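## Task

Grab one end of the white wire and raise it well up out of the crate; the arm's highest reachable point is enough, but a shallow lift does not count. Before the fingers close on the wire they must first have been opened around it by at least a thumb's width, unless they were opened far from the entire wire; closing on it otherwise may fail the run. The crate must never tip halfway over, which always fails. Finish only while that end is held up over the table, the other arm is not touching the wire, and no other part of the wire rests on anything more than a finger's width above the crate rim. The other wire must stay in the crate with no part drawn out over a wall. The crate must be upright and entirely on the table, and neither gripper may hold anything but that one end.

## Robot and tools

Robot: two six-joint arms with parallel grippers, left_arm and right_arm. The names are not image sides. In the shared scene frame, z=0 is the table top, +z is up, +x runs out over the table, and left_arm sits on the +y side (base near y=+0.266 m), right_arm on the -y side (base near y=-0.310 m). The origin lies between the arms, a little behind the table's near edge. A low bar and plate behind the bases stand up to about 3 cm above the table; arms can strike them without warning. The arms must not collide with or push each other hard.

Gripper frame: fingers point along the gripper's +z axis and separate along its y axis. The reported end_effector_position is the point between the finger pads, just behind the tips.

Row layout (used by both motion tools): one flat list of 16 numbers covering both arms: left_arm x, y, z, qw, qx, qy, qz, opening, then right_arm x, y, z, qw, qx, qy, qz, opening. x, y, z are an absolute target position in metres in the scene frame; the quaternion is an absolute target orientation, w first, in the scene frame. Both together are a pose, not an offset. Opening runs from -1 (closed) to +1 (fully open, 0.087 m). To keep an arm still, resend its last reported pose and wanted opening unchanged; to keep an orientation, repeat the same quaternion every row rather than copying a drifted readback.

execute_actions(actions): a list of actions; each action is a table of up to 15 rows, one row per 1/30 s step. If fewer than 15 rows are given, the final row is held for the remaining steps. An empty list simply returns state and images. Each step the commanded pose is clipped to within 70 mm and 16 degrees of the measured pose, so far targets take several actions; after an action the arm continues at most to its last clipped pose. An action is rejected for both arms if any target lies more than 0.6 m, along any gripper axis, from that gripper's current position; if the first action fails this or any action is malformed, nothing runs.

move(target, speed, blocking): target is one 16-number row as above (absolute poses). Each gripper travels a straight line to it, all paths finishing together in 0.5 to 10 s (cut off at 10 s). speed is the top path speed in m/s, 0.002 to 0.5, default 0.25; rotation is capped at twice that in rad/s. The opening is applied at the start. Paths do not avoid obstacles or the other arm; grippers lag and may overshoot speed near full extension. Faster contact and targets set deeper past a contact press harder. blocking=false returns after 0.5 s while the arm keeps going; until the move is reported ended, use wait or stop before sending other motion. The result adds a move: line with the ending (done, off_target, moving, held, fault) and limit flags: limits=paced means the pose was clipped, limits=held means some steps were blocked by a check (the arm may then jump faster). Distance from each pose is also reported.

wait(seconds): 0 to 10; arms hold their last command; returns early if a running move ends. stop(): brakes a running move (needs room; fingers keep moving). zoom_image(camera, region): camera is cam_high, cam_low, cam_left_wrist or cam_right_wrist; region [x0, y0, x1, y1] in pixels of that 504x504 image, origin top-left, at most 504 by 504. read_manual(section): licence texts only. finished_scene(scene): ends the given scene permanently and reports success; call it only while the goal state holds.

Results: a state line per arm with gripper position and quaternion; Hand target lines show the pose each controller now aims for; grip_measured gives finger opening on the command scale (last Joint positions value is the opening in metres); joint torques are raw drive outputs with offsets and noise. Printed positions can be off, more at long reach. A pose unreachable line means a clearance check altered or blocked that arm's command. FAULT or OVER-TEMPERATURE FAULT lines mean that arm stopped; MOTOR HOT warns from 75 °C. Joint friction can leave the gripper up to about 31 mm short, and tiny commands may not move it.

Grasping: open well (at least a thumb's width around the wire) before descending, then close. To hold, command an opening about 0.02 below grip_measured; less than that grips more lightly. Closing fast can squeeze hard enough to spring open. Avoid knocking or tipping the crate, dragging the other wire over a wall, dropping the wire, pushing anything off the table, and fast or hard contacts.

Each tool is called after "Emit:" as name(argument=value, ...) on one line, values as JSON.

## Session

Emit:
execute_actions(actions=[])

Scene clock: 0.00 s.
left_arm: end_effector_position=(+0.4861, +0.4948, +0.1312) grip_measured=+1.000 end_effector_quat_wxyz=(+0.534, +0.305, +0.622, +0.485) | right_arm: end_effector_position=(+0.5558, -0.4125, +0.3725) grip_measured=+0.989 end_effector_quat_wxyz=(+0.689, -0.589, +0.322, -0.273)
Joint positions: left_arm=[0.387 2.124 0.811 1.358 0.132 1.193 0.087] | right_arm=[-0.505  1.944  1.532  0.754 -1.143 -1.106  0.087]
Joint velocities: left_arm=[-0.007  0.002  0.012  0.022 -0.051  0.022  0.   ] | right_arm=[-0.007 -0.002  0.002  0.051 -0.007  0.081 -0.001]
Joint torques (N m, as the arm reports them, + toward a larger angle): no reading
Motor temperatures (°C, as the motors report them): left_arm=[32 32 31 30 32 32] | right_arm=[33 33 32 32 33 31]
Hand target (left_arm): +0.486, +0.495, +0.131; +0.534, +0.305, +0.622, +0.485
Hand target (right_arm): +0.556, -0.413, +0.372; +0.689, -0.589, +0.322, -0.273

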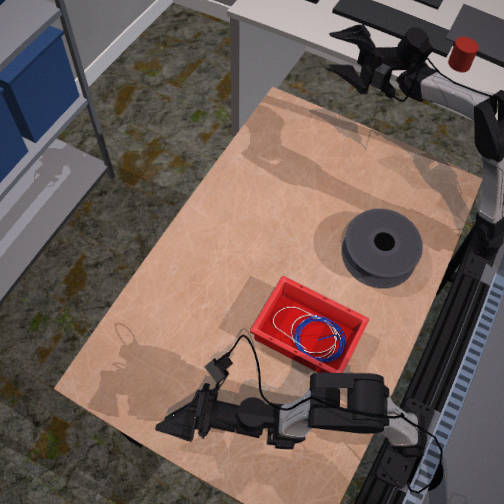

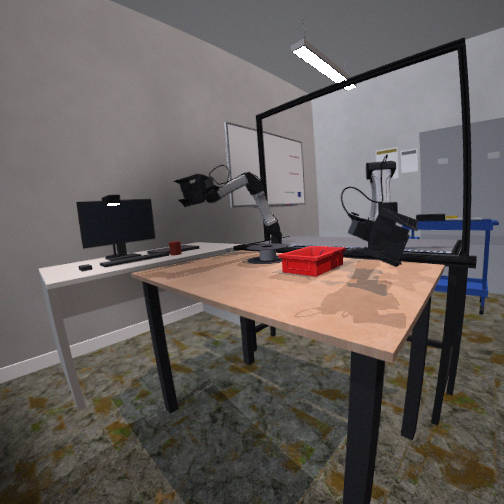

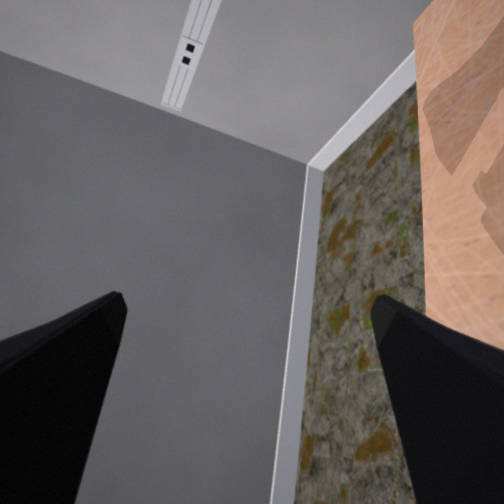

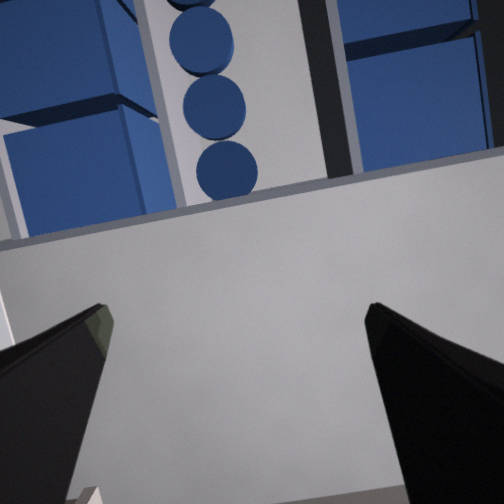

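Emit:
move(target=[0.38,0.25,0.28,0,0,1,0,1,0.5558,-0.4125,0.3725,0.689,-0.589,0.322,-0.273,1])

Emit:
move(target=[0.40,0.16,0.2,0,0,1,0,1,0.5558,-0.4125,0.3725,0.689,-0.589,0.322,-0.273,1])

Scene clock: 8.80 s.
left_arm: end_effector_position=(+0.3833, +0.2491, +0.2762) grip_measured=+1.000 end_effector_quat_wxyz=(+0.186, +0.012, +0.982, -0.010) | right_arm: end_effector_position=(+0.5558, -0.4125, +0.3725) grip_measured=+0.989 end_effector_quat_wxyz=(+0.689, -0.589, +0.322, -0.273)
Joint positions: left_arm=[-0.073  1.955  2.325 -1.564  0.001 -0.019  0.087] | right_arm=[-0.505  1.944  1.532  0.754 -1.143 -1.106  0.087]
Joint velocities: left_arm=[0.007 0.002 0.007 0.007 0.037 0.007 0.   ] | right_arm=[-0.017  0.017 -0.007 -0.066 -0.007  0.007  0.001]
Joint torques (N m, as the arm reports them, + toward a larger angle): left_arm=[  0.71 -11.94   5.     0.81   0.09  -0.01] | right_arm=[ 0.06 -9.36  5.89  1.38  0.14  0.1 ]
Motor temperatures (°C, as the motors report them): left_arm=[32 35 32 32 32 32] | right_arm=[33 36 34 33 33 31]
Hand target (left_arm): +0.378, +0.250, +0.278; +0.184, +0.007, +0.983, -0.016
Hand target (right_arm): +0.556, -0.413, +0.372; +0.689, -0.589, +0.322, -0.273
Off the commanded pose (left_arm): 0.005 m, 22 deg; orientation clipped at the last step of the last action.
Off the commanded pose (right_arm): 0.000 m, 0 deg.
joint sent to its limit (left arm) — the command would take joint 4 (wrist pitch) past its lower limit, so that joint was sent only as far as its limit.
move: off_target (left_arm); limits=paced
camera_calibration (this result's frames):
cam_left_wrist: T_world_to_cam=[[-0.0169921, -0.99964, 0.0207408, 0.249298], [-0.880525, 0.0247885, 0.473351, 0.221256], [-0.473695, -0.0102195, -0.88063, 0.565047], [0, 0, 0, 1]] pos_world=[0.466718, 0.249498, 0.387694]

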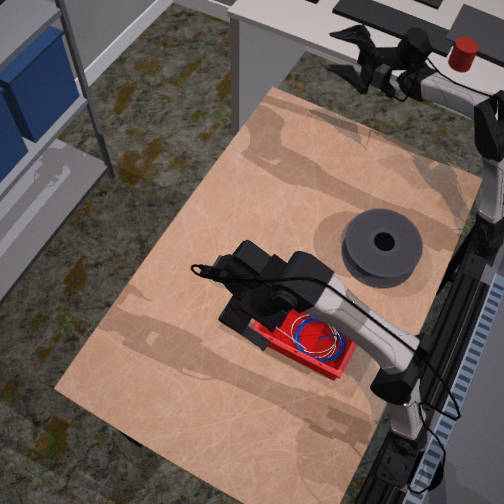

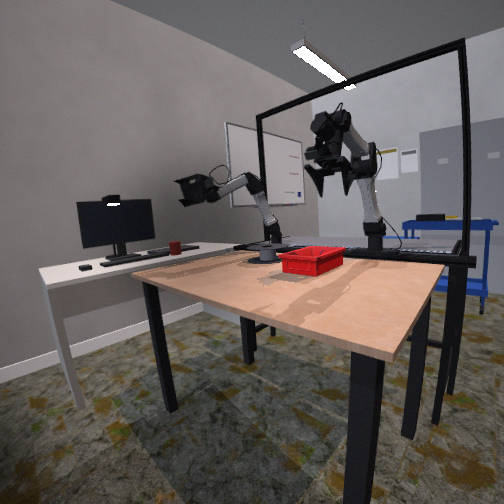

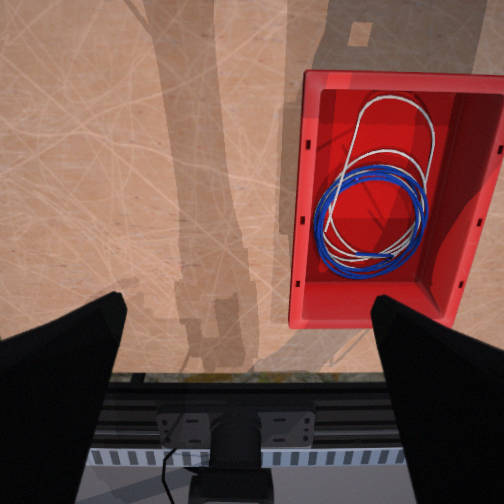

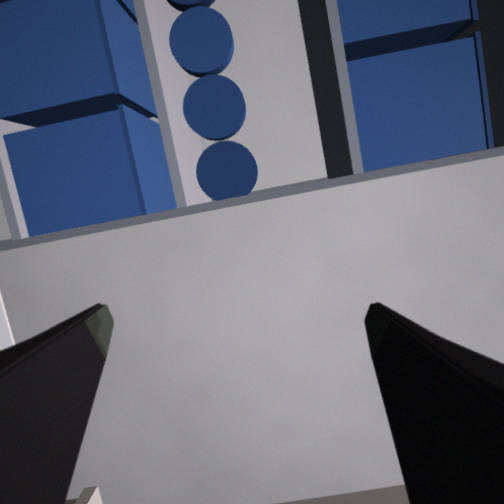

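Scene clock: 10.10 s.
left_arm: end_effector_position=(+0.3967, +0.1632, +0.1945) grip_measured=+1.000 end_effector_quat_wxyz=(+0.077, -0.000, +0.997, -0.020) | right_arm: end_effector_position=(+0.5558, -0.4125, +0.3725) grip_measured=+0.989 end_effector_quat_wxyz=(+0.689, -0.589, +0.322, -0.273)
Joint positions: left_arm=[-0.264  2.187  2.343 -1.566 -0.005 -0.236  0.087] | right_arm=[-0.505  1.944  1.532  0.754 -1.143 -1.106  0.087]
Joint velocities: left_arm=[ 0.007  0.002 -0.022  0.007 -0.051 -0.037  0.   ] | right_arm=[ 0.007 -0.017 -0.017  0.037 -0.007 -0.037 -0.002]
Joint torques (N m, as the arm reports them, + toward a larger angle): left_arm=[ -0.06 -12.38   8.71   0.48   0.03   0.01] | right_arm=[-0.01 -9.22  5.82  1.35  0.12  0.12]
Motor temperatures (°C, as the motors report them): left_arm=[32 36 33 32 32 32] | right_arm=[33 36 34 33 33 31]
Hand target (left_arm): +0.399, +0.159, +0.199; +0.084, -0.002, +0.996, -0.026
Hand target (right_arm): +0.556, -0.412, +0.372; +0.689, -0.589, +0.322, -0.273
Off the commanded pose (left_arm): 0.007 m, 9 deg.
Off the commanded pose (right_arm): 0.000 m, 0 deg.
joint sent to its limit (left arm) — the command would take joint 4 (wrist pitch) past its lower limit, so that joint was sent only as far as its limit.
move: off_target (left_arm)
camera_calibration (this result's frames):
cam_left_wrist: T_world_to_cam=[[0.00980575, -0.999028, 0.0429853, 0.150256], [-0.756259, 0.0207145, 0.653944, 0.190143], [-0.654199, -0.0389204, -0.75532, 0.550516], [0, 0, 0, 1]] pos_world=[0.502471, 0.167598, 0.285014]

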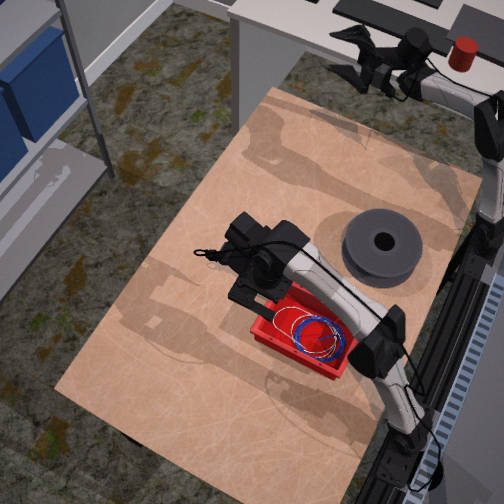

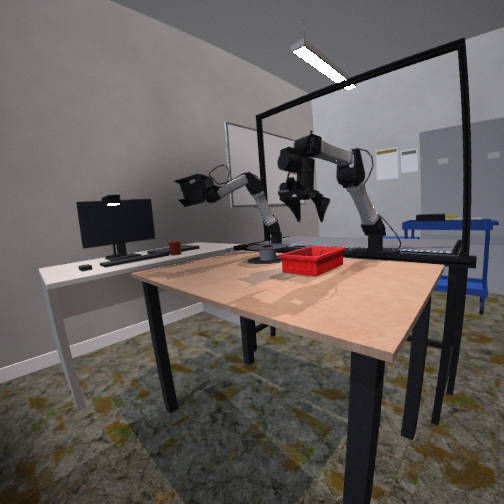

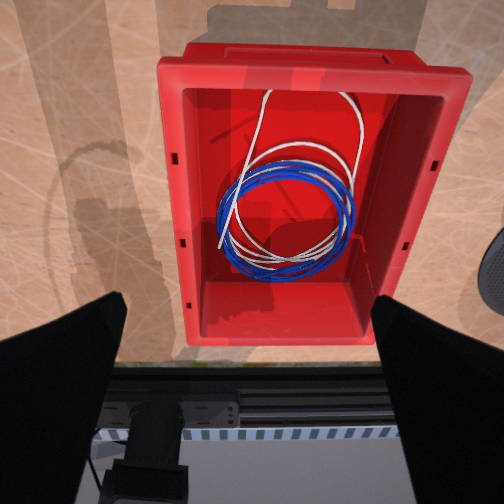

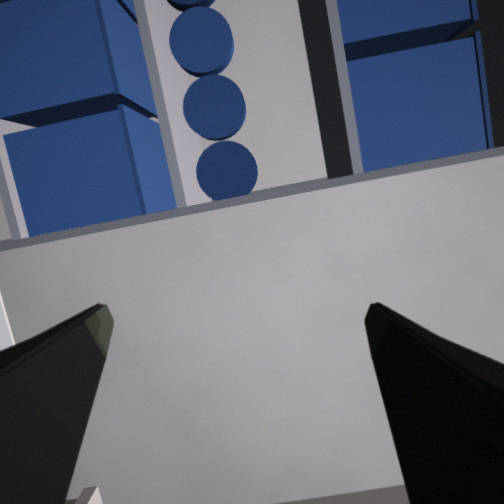

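Emit:
move(target=[0.315,0.173,0.08,0.05,0.148,0.988,0,-0.3,0.5558,-0.4125,0.3725,0.689,-0.589,0.322,-0.273,1], speed=0.15)

Scene clock: 16.13 s.
left_arm: end_effector_position=(+0.3163, +0.1743, +0.0777) grip_measured=-0.300 end_effector_quat_wxyz=(+0.038, +0.141, +0.989, -0.003) | right_arm: end_effector_position=(+0.5558, -0.4125, +0.3725) grip_measured=+0.989 end_effector_quat_wxyz=(+0.689, -0.589, +0.322, -0.273)
Joint positions: left_arm=[-0.319  1.886  1.42  -1.03  -0.014 -0.009  0.031] | right_arm=[-0.505  1.944  1.532  0.754 -1.143 -1.106  0.087]
Joint velocities: left_arm=[ 0.007  0.002 -0.017  0.051  0.037  0.051 -0.   ] | right_arm=[-0.002 -0.002  0.007  0.066  0.022  0.037  0.   ]
Joint torques (N m, as the arm reports them, + toward a larger angle): left_arm=[ -0.44 -12.23   5.64   0.51  -0.1    0.13] | right_arm=[ 0.01 -9.19  5.81  1.36  0.14  0.11]
Motor temperatures (°C, as the motors report them): left_arm=[32 38 33 32 32 32] | right_arm=[33 38 35 33 33 31]
Hand target (left_arm): +0.316, +0.173, +0.081; +0.049, +0.148, +0.988, -0.001
Hand target (right_arm): +0.556, -0.413, +0.372; +0.689, -0.589, +0.322, -0.273
Off the commanded pose (left_arm): 0.003 m, 2 deg.
Off the commanded pose (right_arm): 0.000 m, 0 deg.
move: done
camera_calibration (this result's frames):
cam_left_wrist: T_world_to_cam=[[-0.266648, -0.963787, -0.00363489, 0.252117], [-0.677544, 0.184769, 0.711895, 0.147511], [-0.685443, 0.192288, -0.702277, 0.37551], [0, 0, 0, 1]] pos_world=[0.424562, 0.143525, 0.159616]

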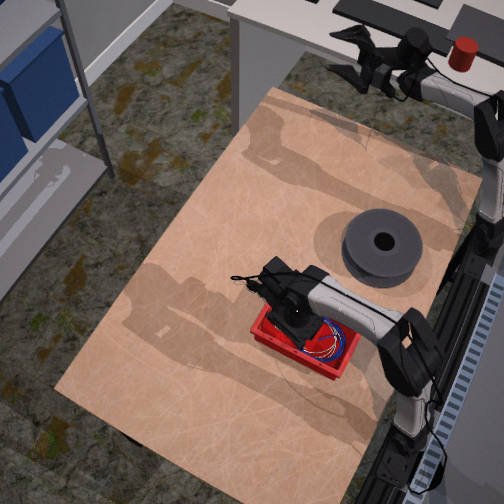

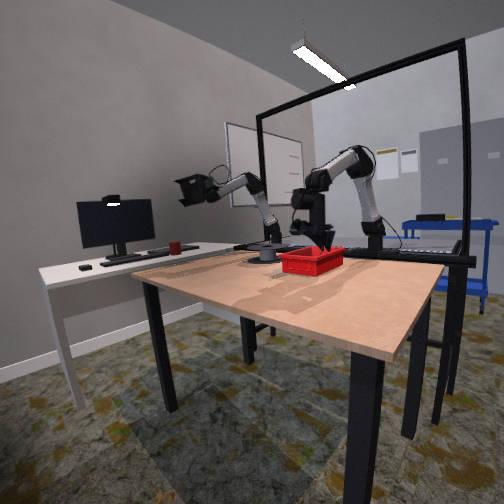

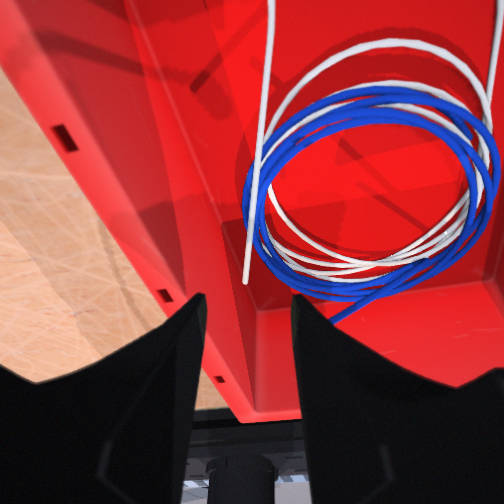

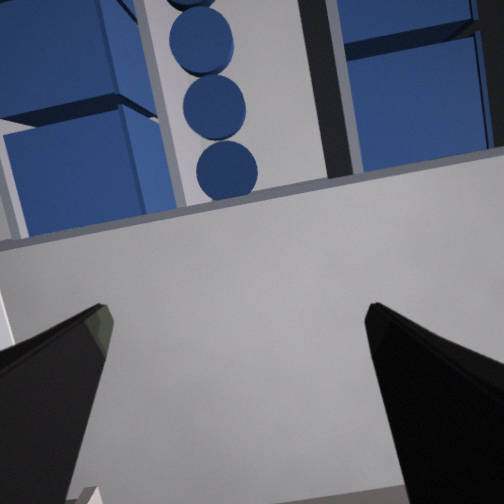

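Emit:
move(target=[0.315,0.173,0.045,0.05,0.148,0.988,0,-0.3,0.5558,-0.4125,0.3725,0.689,-0.589,0.322,-0.273,1], speed=0.06)

Emit:
move(target=[0.315,0.173,0.045,0.05,0.148,0.988,0,-1,0.5558,-0.4125,0.3725,0.689,-0.589,0.322,-0.273,1])

Emit:
move(target=[0.33,0.15,0.2,0.1,0.148,0.984,0,-1,0.5558,-0.4125,0.3725,0.689,-0.589,0.322,-0.273,1], speed=0.08)

Scene clock: 20.17 s.
left_arm: end_effector_position=(+0.3178, +0.1740, +0.0522) grip_measured=-0.300 end_effector_quat_wxyz=(+0.055, +0.140, +0.989, -0.004) | right_arm: end_effector_position=(+0.5558, -0.4125, +0.3725) grip_measured=+0.989 end_effector_quat_wxyz=(+0.689, -0.589, +0.322, -0.273)
Joint positions: left_arm=[-0.319  1.886  1.318 -0.893 -0.015 -0.008  0.031] | right_arm=[-0.505  1.944  1.532  0.754 -1.143 -1.106  0.087]
Joint velocities: left_arm=[ 0.012 -0.022 -0.012 -0.095  0.095 -0.037 -0.001] | right_arm=[ 0.017 -0.002 -0.017 -0.037  0.037 -0.022 -0.002]
Joint torques (N m, as the arm reports them, + toward a larger angle): left_arm=[-0.53 -8.9   5.51  0.57 -0.13  0.15] | right_arm=[-0.03 -9.2   5.92  1.36  0.13  0.11]
Motor temperatures (°C, as the motors report them): left_arm=[32 40 33 31 32 32] | right_arm=[33 39 35 34 33 31]
Hand target (left_arm): +0.315, +0.173, +0.045; +0.050, +0.148, +0.988, +0.000
Hand target (right_arm): +0.556, -0.413, +0.372; +0.689, -0.589, +0.322, -0.273
Off the commanded pose (left_arm): 0.008 m, 1 deg.
Off the commanded pose (right_arm): 0.000 m, 0 deg.
move: done
camera_calibration (this result's frames):
cam_left_wrist: T_world_to_cam=[[-0.266491, -0.963827, -0.00442703, 0.252076], [-0.700864, 0.190626, 0.687351, 0.17447], [-0.661644, 0.186275, -0.726312, 0.353461], [0, 0, 0, 1]] pos_world=[0.423321, 0.143858, 0.137917]

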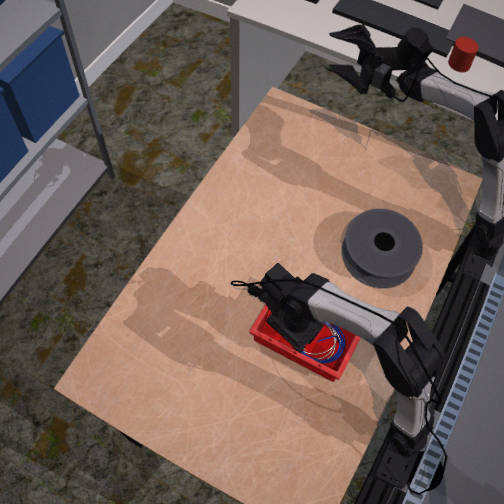

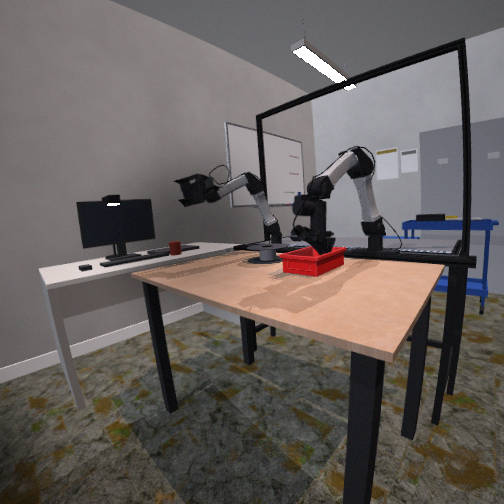

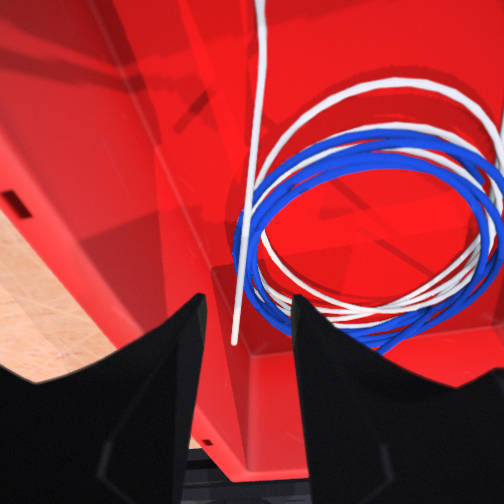

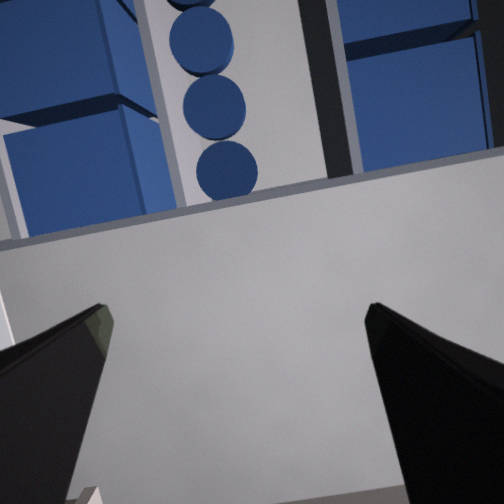

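Scene clock: 20.87 s.
left_arm: end_effector_position=(+0.3181, +0.1739, +0.0521) grip_measured=-0.956 end_effector_quat_wxyz=(+0.055, +0.140, +0.989, -0.004) | right_arm: end_effector_position=(+0.5558, -0.4125, +0.3725) grip_measured=+0.989 end_effector_quat_wxyz=(+0.689, -0.589, +0.322, -0.273)
Joint positions: left_arm=[-0.319  1.886  1.318 -0.892 -0.015 -0.008  0.002] | right_arm=[-0.505  1.944  1.532  0.754 -1.143 -1.106  0.087]
Joint velocities: left_arm=[-0.002  0.002  0.012 -0.037 -0.022 -0.051  0.001] | right_arm=[ 0.007 -0.007 -0.012 -0.007  0.051  0.022  0.001]
Joint torques (N m, as the arm reports them, + toward a larger angle): left_arm=[-0.52 -8.91  5.47  0.6  -0.1   0.14] | right_arm=[-0.05 -9.2   5.93  1.37  0.13  0.11]
Motor temperatures (°C, as the motors report them): left_arm=[32 40 34 31 32 32] | right_arm=[33 39 36 34 33 31]
Hand target (left_arm): +0.315, +0.173, +0.045; +0.050, +0.148, +0.988, -0.000
Hand target (right_arm): +0.556, -0.413, +0.372; +0.689, -0.589, +0.322, -0.273
Off the commanded pose (left_arm): 0.008 m, 1 deg.
Off the commanded pose (right_arm): 0.000 m, 0 deg.
move: done
camera_calibration (this result's frames):
cam_left_wrist: T_world_to_cam=[[-0.266477, -0.963831, -0.00440152, 0.252064], [-0.701619, 0.190846, 0.686519, 0.174936], [-0.660849, 0.18603, -0.727098, 0.353479], [0, 0, 0, 1]] pos_world=[0.423504, 0.143804, 0.138027]

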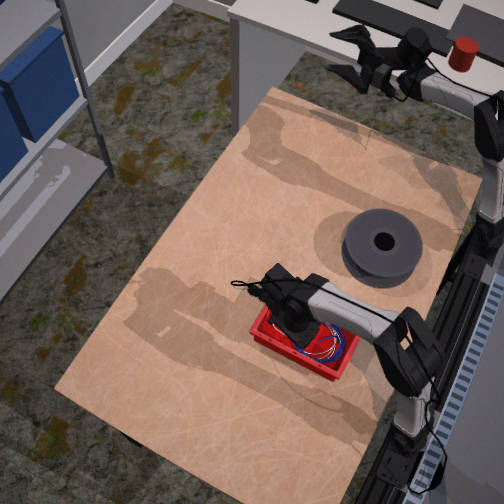

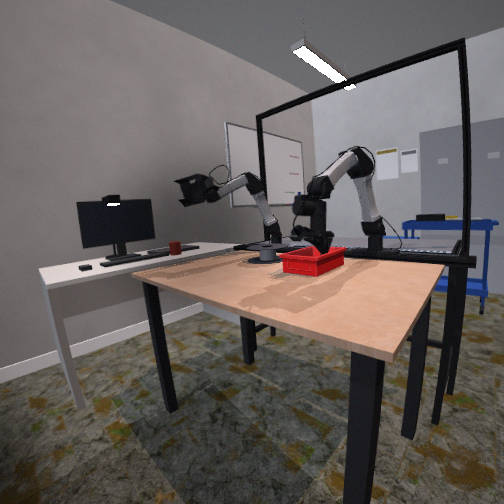

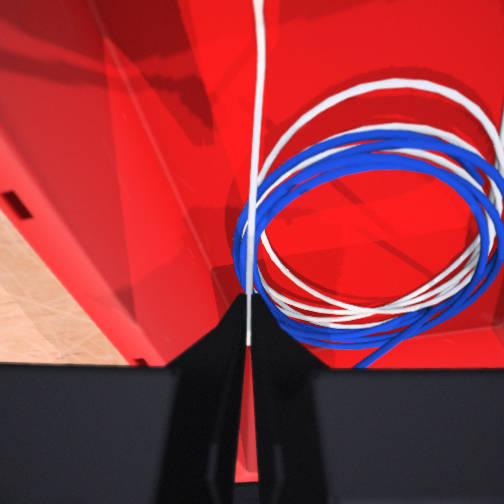

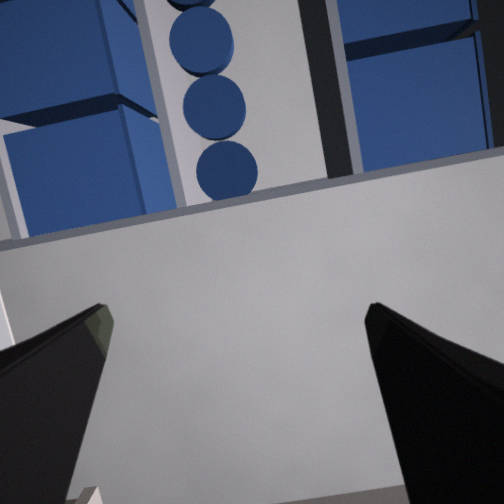

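Scene clock: 23.30 s.
left_arm: end_effector_position=(+0.3275, +0.1529, +0.1972) grip_measured=-0.956 end_effector_quat_wxyz=(+0.096, +0.147, +0.984, -0.002) | right_arm: end_effector_position=(+0.5558, -0.4125, +0.3725) grip_measured=+0.989 end_effector_quat_wxyz=(+0.689, -0.589, +0.322, -0.273)
Joint positions: left_arm=[-0.382  1.844  1.847 -1.384 -0.043 -0.054  0.002] | right_arm=[-0.505  1.944  1.532  0.754 -1.143 -1.106  0.087]
Joint velocities: left_arm=[-0.002 -0.017  0.007  0.022 -0.022 -0.066 -0.   ] | right_arm=[-0.017  0.012 -0.017 -0.022 -0.007 -0.051  0.   ]
Joint torques (N m, as the arm reports them, + toward a larger angle): left_arm=[-0.57 -9.04  9.05  0.55 -0.13  0.01] | right_arm=[-0.09 -9.15  5.81  1.36  0.14  0.11]
Motor temperatures (°C, as the motors report them): left_arm=[32 40 34 31 32 32] | right_arm=[33 39 36 34 33 31]
Hand target (left_arm): +0.329, +0.150, +0.200; +0.100, +0.148, +0.984, +0.000
Hand target (right_arm): +0.556, -0.412, +0.372; +0.689, -0.589, +0.322, -0.273
Off the commanded pose (left_arm): 0.005 m, 1 deg.
Off the commanded pose (right_arm): 0.000 m, 0 deg.
move: done
camera_calibration (this result's frames):
cam_left_wrist: T_world_to_cam=[[-0.277953, -0.960374, -0.0205826, 0.241359], [-0.752766, 0.204456, 0.625732, 0.112583], [-0.596729, 0.189418, -0.779766, 0.4579], [0, 0, 0, 1]] pos_world=[0.425077, 0.122042, 0.291576]

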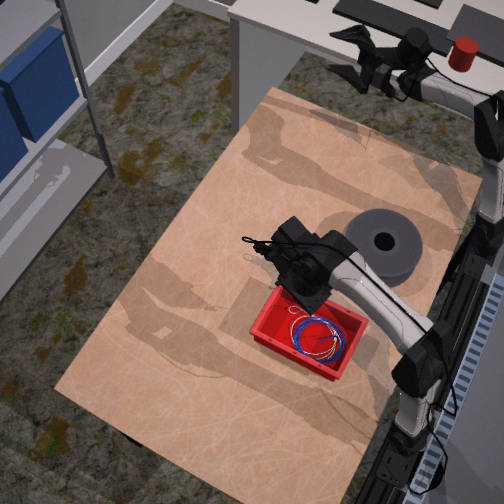

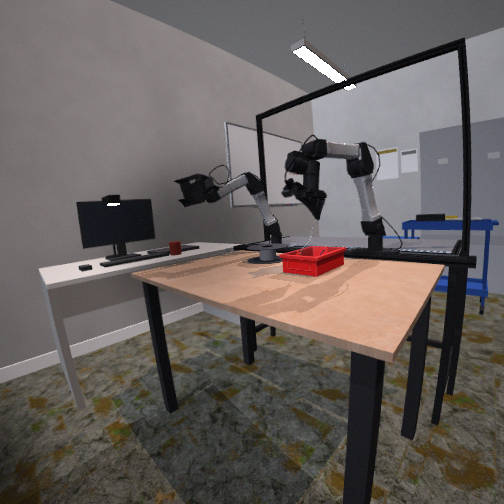

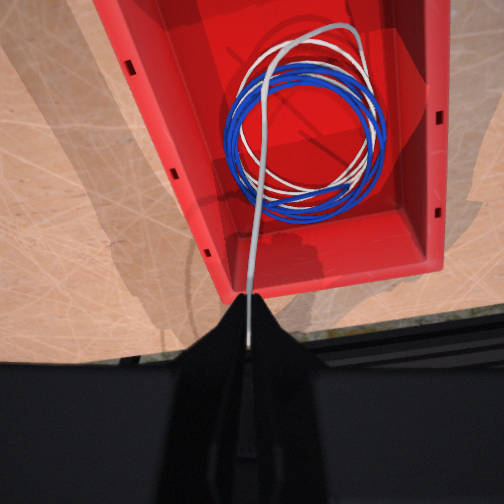

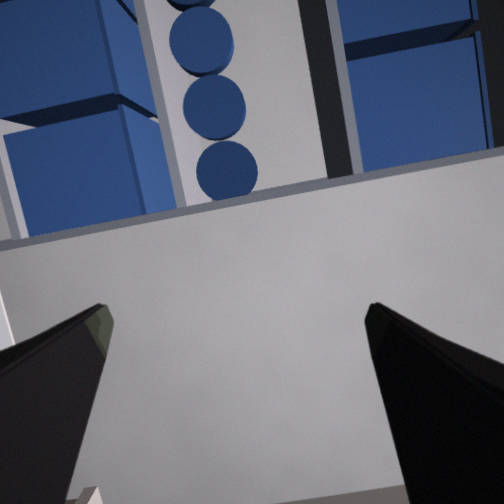

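Emit:
move(target=[0.35,0.14,0.4,0.492,0.151,0.853,-0.087,-1,0.5558,-0.4125,0.3725,0.689,-0.589,0.322,-0.273,1], speed=0.06)

Emit:
zoom_image(camera="cam_high", region=[220,200,420,400])

Scene clock: 33.63 s.
left_arm: end_effector_position=(+0.3514, +0.1459, +0.3815) grip_measured=-0.956 end_effector_quat_wxyz=(+0.466, +0.146, +0.870, -0.069) | right_arm: end_effector_position=(+0.5558, -0.4125, +0.3725) grip_measured=+0.989 end_effector_quat_wxyz=(+0.689, -0.589, +0.322, -0.273)
Joint positions: left_arm=[-0.386  1.445  1.882 -1.029 -0.041  0.     0.002] | right_arm=[-0.505  1.944  1.532  0.754 -1.143 -1.106  0.087]
Joint velocities: left_arm=[ 0.002 -0.007 -0.012 -0.007 -0.051 -0.081 -0.001] | right_arm=[ 0.007 -0.017 -0.002  0.037  0.022  0.007 -0.001]
Joint torques (N m, as the arm reports them, + toward a larger angle): left_arm=[-0.84 -7.31  9.    1.76  0.06  0.14] | right_arm=[ 0.08 -9.32  5.86  1.37  0.15  0.12]
Motor temperatures (°C, as the motors report them): left_arm=[32 41 35 32 32 32] | right_arm=[33 42 37 34 33 31]
Hand target (left_arm): +0.348, +0.141, +0.402; +0.493, +0.153, +0.853, -0.080
Hand target (right_arm): +0.556, -0.413, +0.372; +0.689, -0.589, +0.322, -0.273
Off the commanded pose (left_arm): 0.020 m, 4 deg.
Off the commanded pose (right_arm): 0.000 m, 0 deg.
move: off_target (left_arm)
camera_calibration (this result's frames):
cam_left_wrist: T_world_to_cam=[[-0.313554, -0.949558, -0.00485558, 0.250044], [-0.943437, 0.312105, -0.111879, 0.349442], [0.107751, -0.030499, -0.99371, 0.483332], [0, 0, 0, 1]] pos_world=[0.356, 0.14311, 0.520601]

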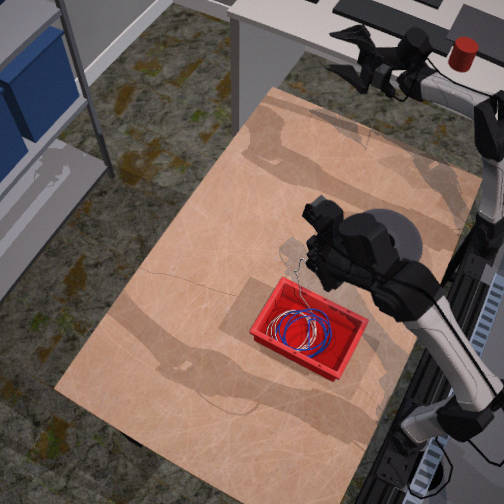

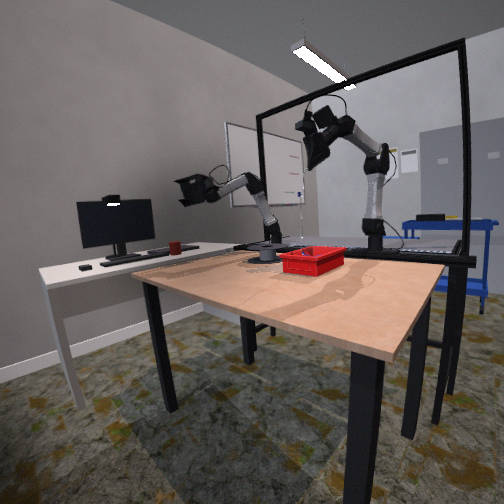

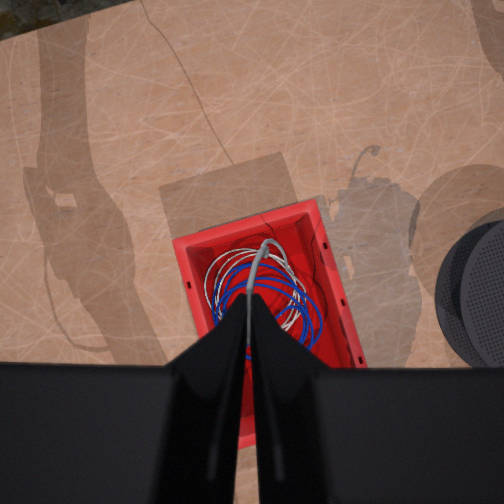

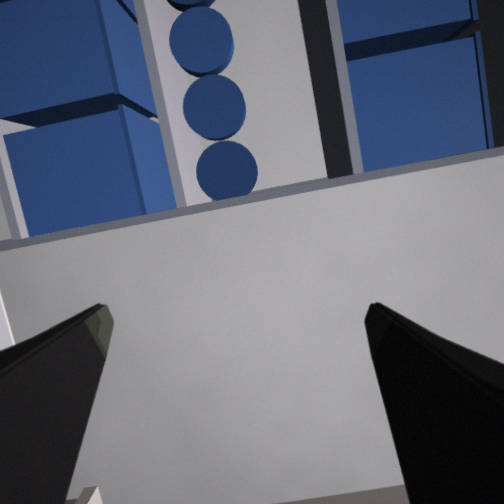

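Region (220, 200, 420, 400) of cam_high's 504x504 image, scaled by 2.520, with more detail than that image has.

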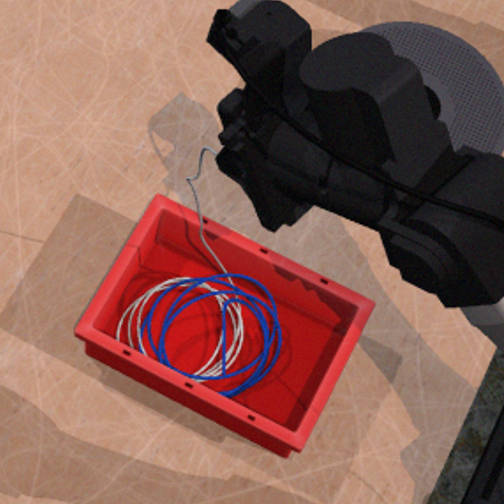

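Coils rotate as it pays out; continue.

Emit:
move(target=[0.34,0.145,0.66,0.755,0.112,0.633,-0.133,-1,0.5558,-0.4125,0.3725,0.689,-0.589,0.322,-0.273,1], speed=0.05)

Emit:
zoom_image(camera="cam_high", region=[200,100,500,400])

Scene clock: 43.57 s.
left_arm: end_effector_position=(+0.3376, +0.1503, +0.6506) grip_measured=-0.956 end_effector_quat_wxyz=(+0.760, +0.104, +0.629, -0.124) | right_arm: end_effector_position=(+0.5558, -0.4125, +0.3725) grip_measured=+0.989 end_effector_quat_wxyz=(+0.689, -0.589, +0.322, -0.273)
Joint positions: left_arm=[-0.396  1.706  2.86  -0.966 -0.041  0.019  0.002] | right_arm=[-0.505  1.944  1.532  0.754 -1.143 -1.106  0.087]
Joint velocities: left_arm=[-0.002  0.007 -0.017  0.037  0.037  0.051 -0.001] | right_arm=[-0.007  0.017 -0.017  0.007  0.022  0.022 -0.   ]
Joint torques (N m, as the arm reports them, + toward a larger angle): left_arm=[-0.6  -2.57  4.58  1.77  0.04  0.14] | right_arm=[-0.02 -9.19  5.79  1.38  0.14  0.1 ]
Motor temperatures (°C, as the motors report them): left_arm=[32 40 36 35 32 32] | right_arm=[33 43 38 35 33 31]
Hand target (left_arm): +0.338, +0.146, +0.658; +0.769, +0.109, +0.616, -0.129
Hand target (right_arm): +0.556, -0.413, +0.372; +0.689, -0.589, +0.322, -0.273
Off the commanded pose (left_arm): 0.011 m, 2 deg.
Off the commanded pose (right_arm): 0.000 m, 0 deg.
elbow stopped short (left arm): the move would have taken joint 3 (elbow) straighter than the controller allows; a more bent joint 3 avoids this.
move: off_target (left_arm)
camera_calibration (this result's frames):
cam_left_wrist: T_world_to_cam=[[-0.322745, -0.946444, 0.00894995, 0.244836], [-0.597607, 0.196438, -0.777353, 0.6987], [0.733963, -0.256235, -0.629001, 0.33757], [0, 0, 0, 1]] pos_world=[0.248804, 0.180969, 0.753277]

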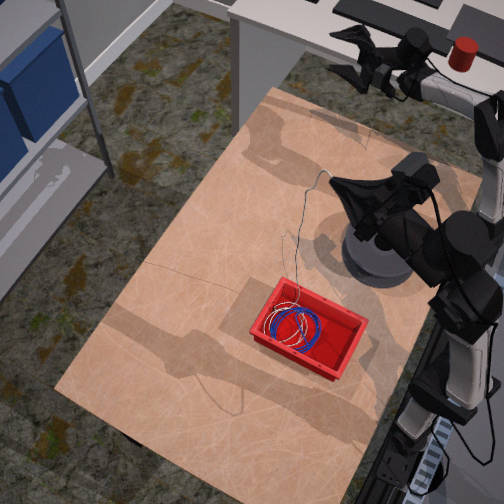

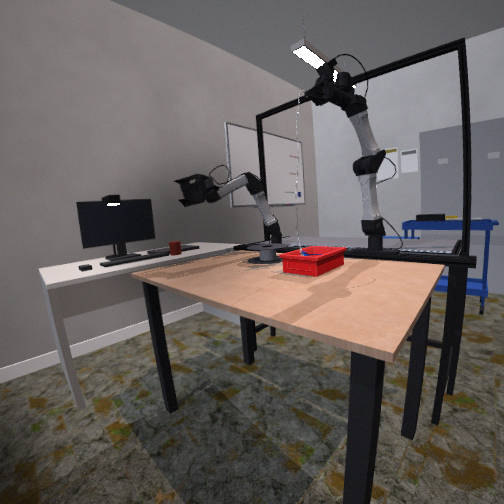

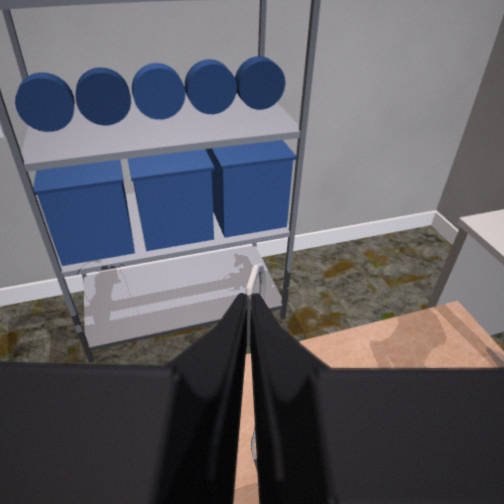

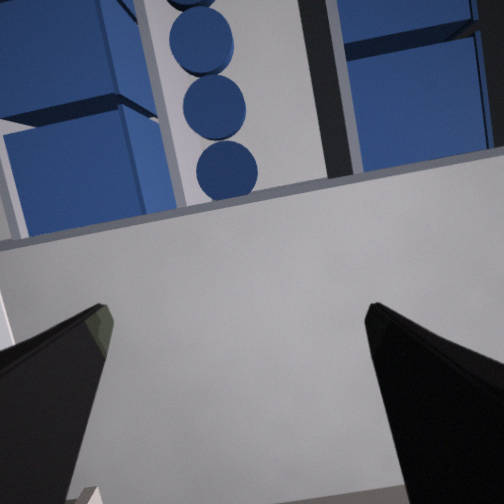

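Region (200, 100, 500, 400) of cam_high's 504x504 image, scaled by 1.680, with more detail than that image has.

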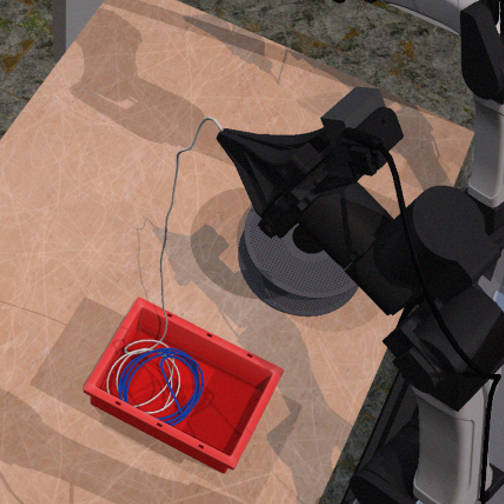

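A bit higher.

Emit:
move(target=[0.31,0.155,0.74,0.873,0.08,0.455,-0.154,-1,0.5558,-0.4125,0.3725,0.689,-0.589,0.322,-0.273,1], speed=0.06)

Scene clock: 49.87 s.
left_arm: end_effector_position=(+0.3193, +0.1576, +0.7349) grip_measured=-0.956 end_effector_quat_wxyz=(+0.869, +0.073, +0.468, -0.145) | right_arm: end_effector_position=(+0.5558, -0.4125, +0.3725) grip_measured=+0.989 end_effector_quat_wxyz=(+0.689, -0.589, +0.322, -0.273)
Joint positions: left_arm=[-0.396  1.518  2.458 -0.355 -0.038  0.023  0.002] | right_arm=[-0.505  1.944  1.532  0.754 -1.143 -1.106  0.087]
Joint velocities: left_arm=[-0.007 -0.012  0.007 -0.007  0.007  0.037  0.   ] | right_arm=[-0.012 -0.002 -0.002  0.007  0.037 -0.081 -0.001]
Joint torques (N m, as the arm reports them, + toward a larger angle): left_arm=[-0.78 -4.85  2.19  1.37  0.09  0.15] | right_arm=[ 0.04 -9.11  5.83  1.37  0.15  0.09]
Motor temperatures (°C, as the motors report them): left_arm=[32 39 35 36 32 32] | right_arm=[33 44 38 35 33 31]
Hand target (left_arm): +0.310, +0.156, +0.741; +0.874, +0.078, +0.456, -0.151
Hand target (right_arm): +0.556, -0.412, +0.372; +0.689, -0.589, +0.322, -0.273
Off the commanded pose (left_arm): 0.011 m, 2 deg.
Off the commanded pose (right_arm): 0.000 m, 0 deg.
move: off_target (left_arm)
camera_calibration (this result's frames):
cam_left_wrist: T_world_to_cam=[[-0.326482, -0.945017, 0.0187927, 0.238847], [-0.269847, 0.0741344, -0.960045, 0.800766], [0.905866, -0.318508, -0.279213, 0.103887], [0, 0, 0, 1]] pos_world=[0.199956, 0.199439, 0.793289]

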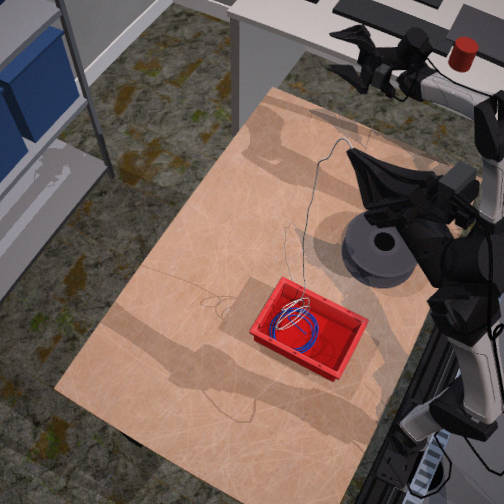

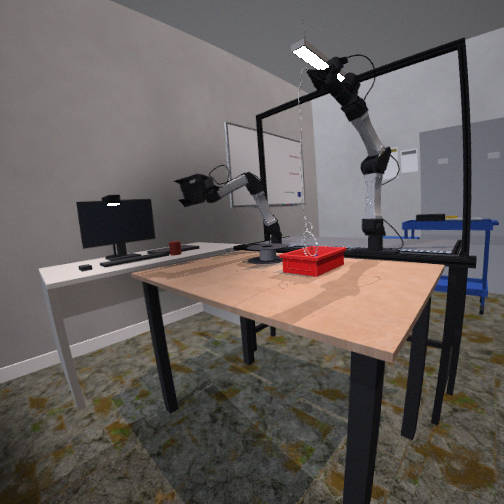

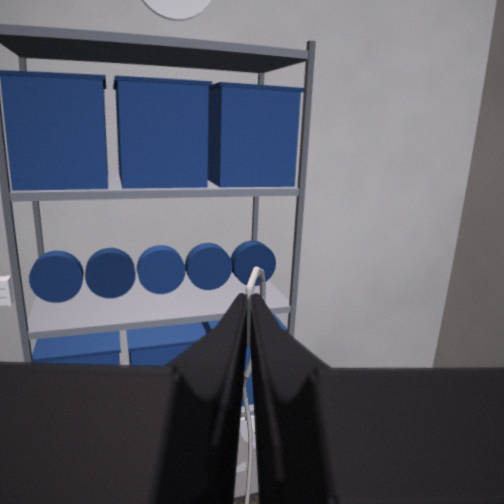

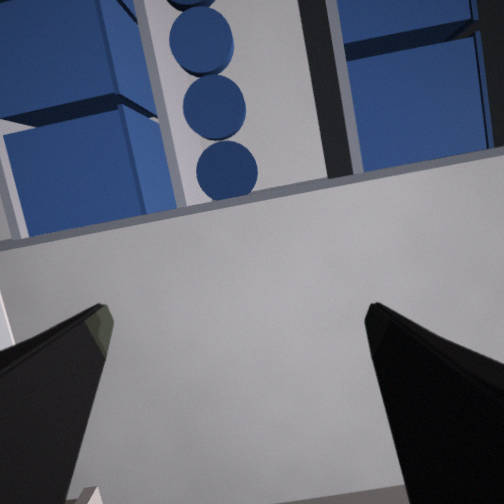

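Emit:
finished_scene(scene=1)

The scene is finished: the task was done.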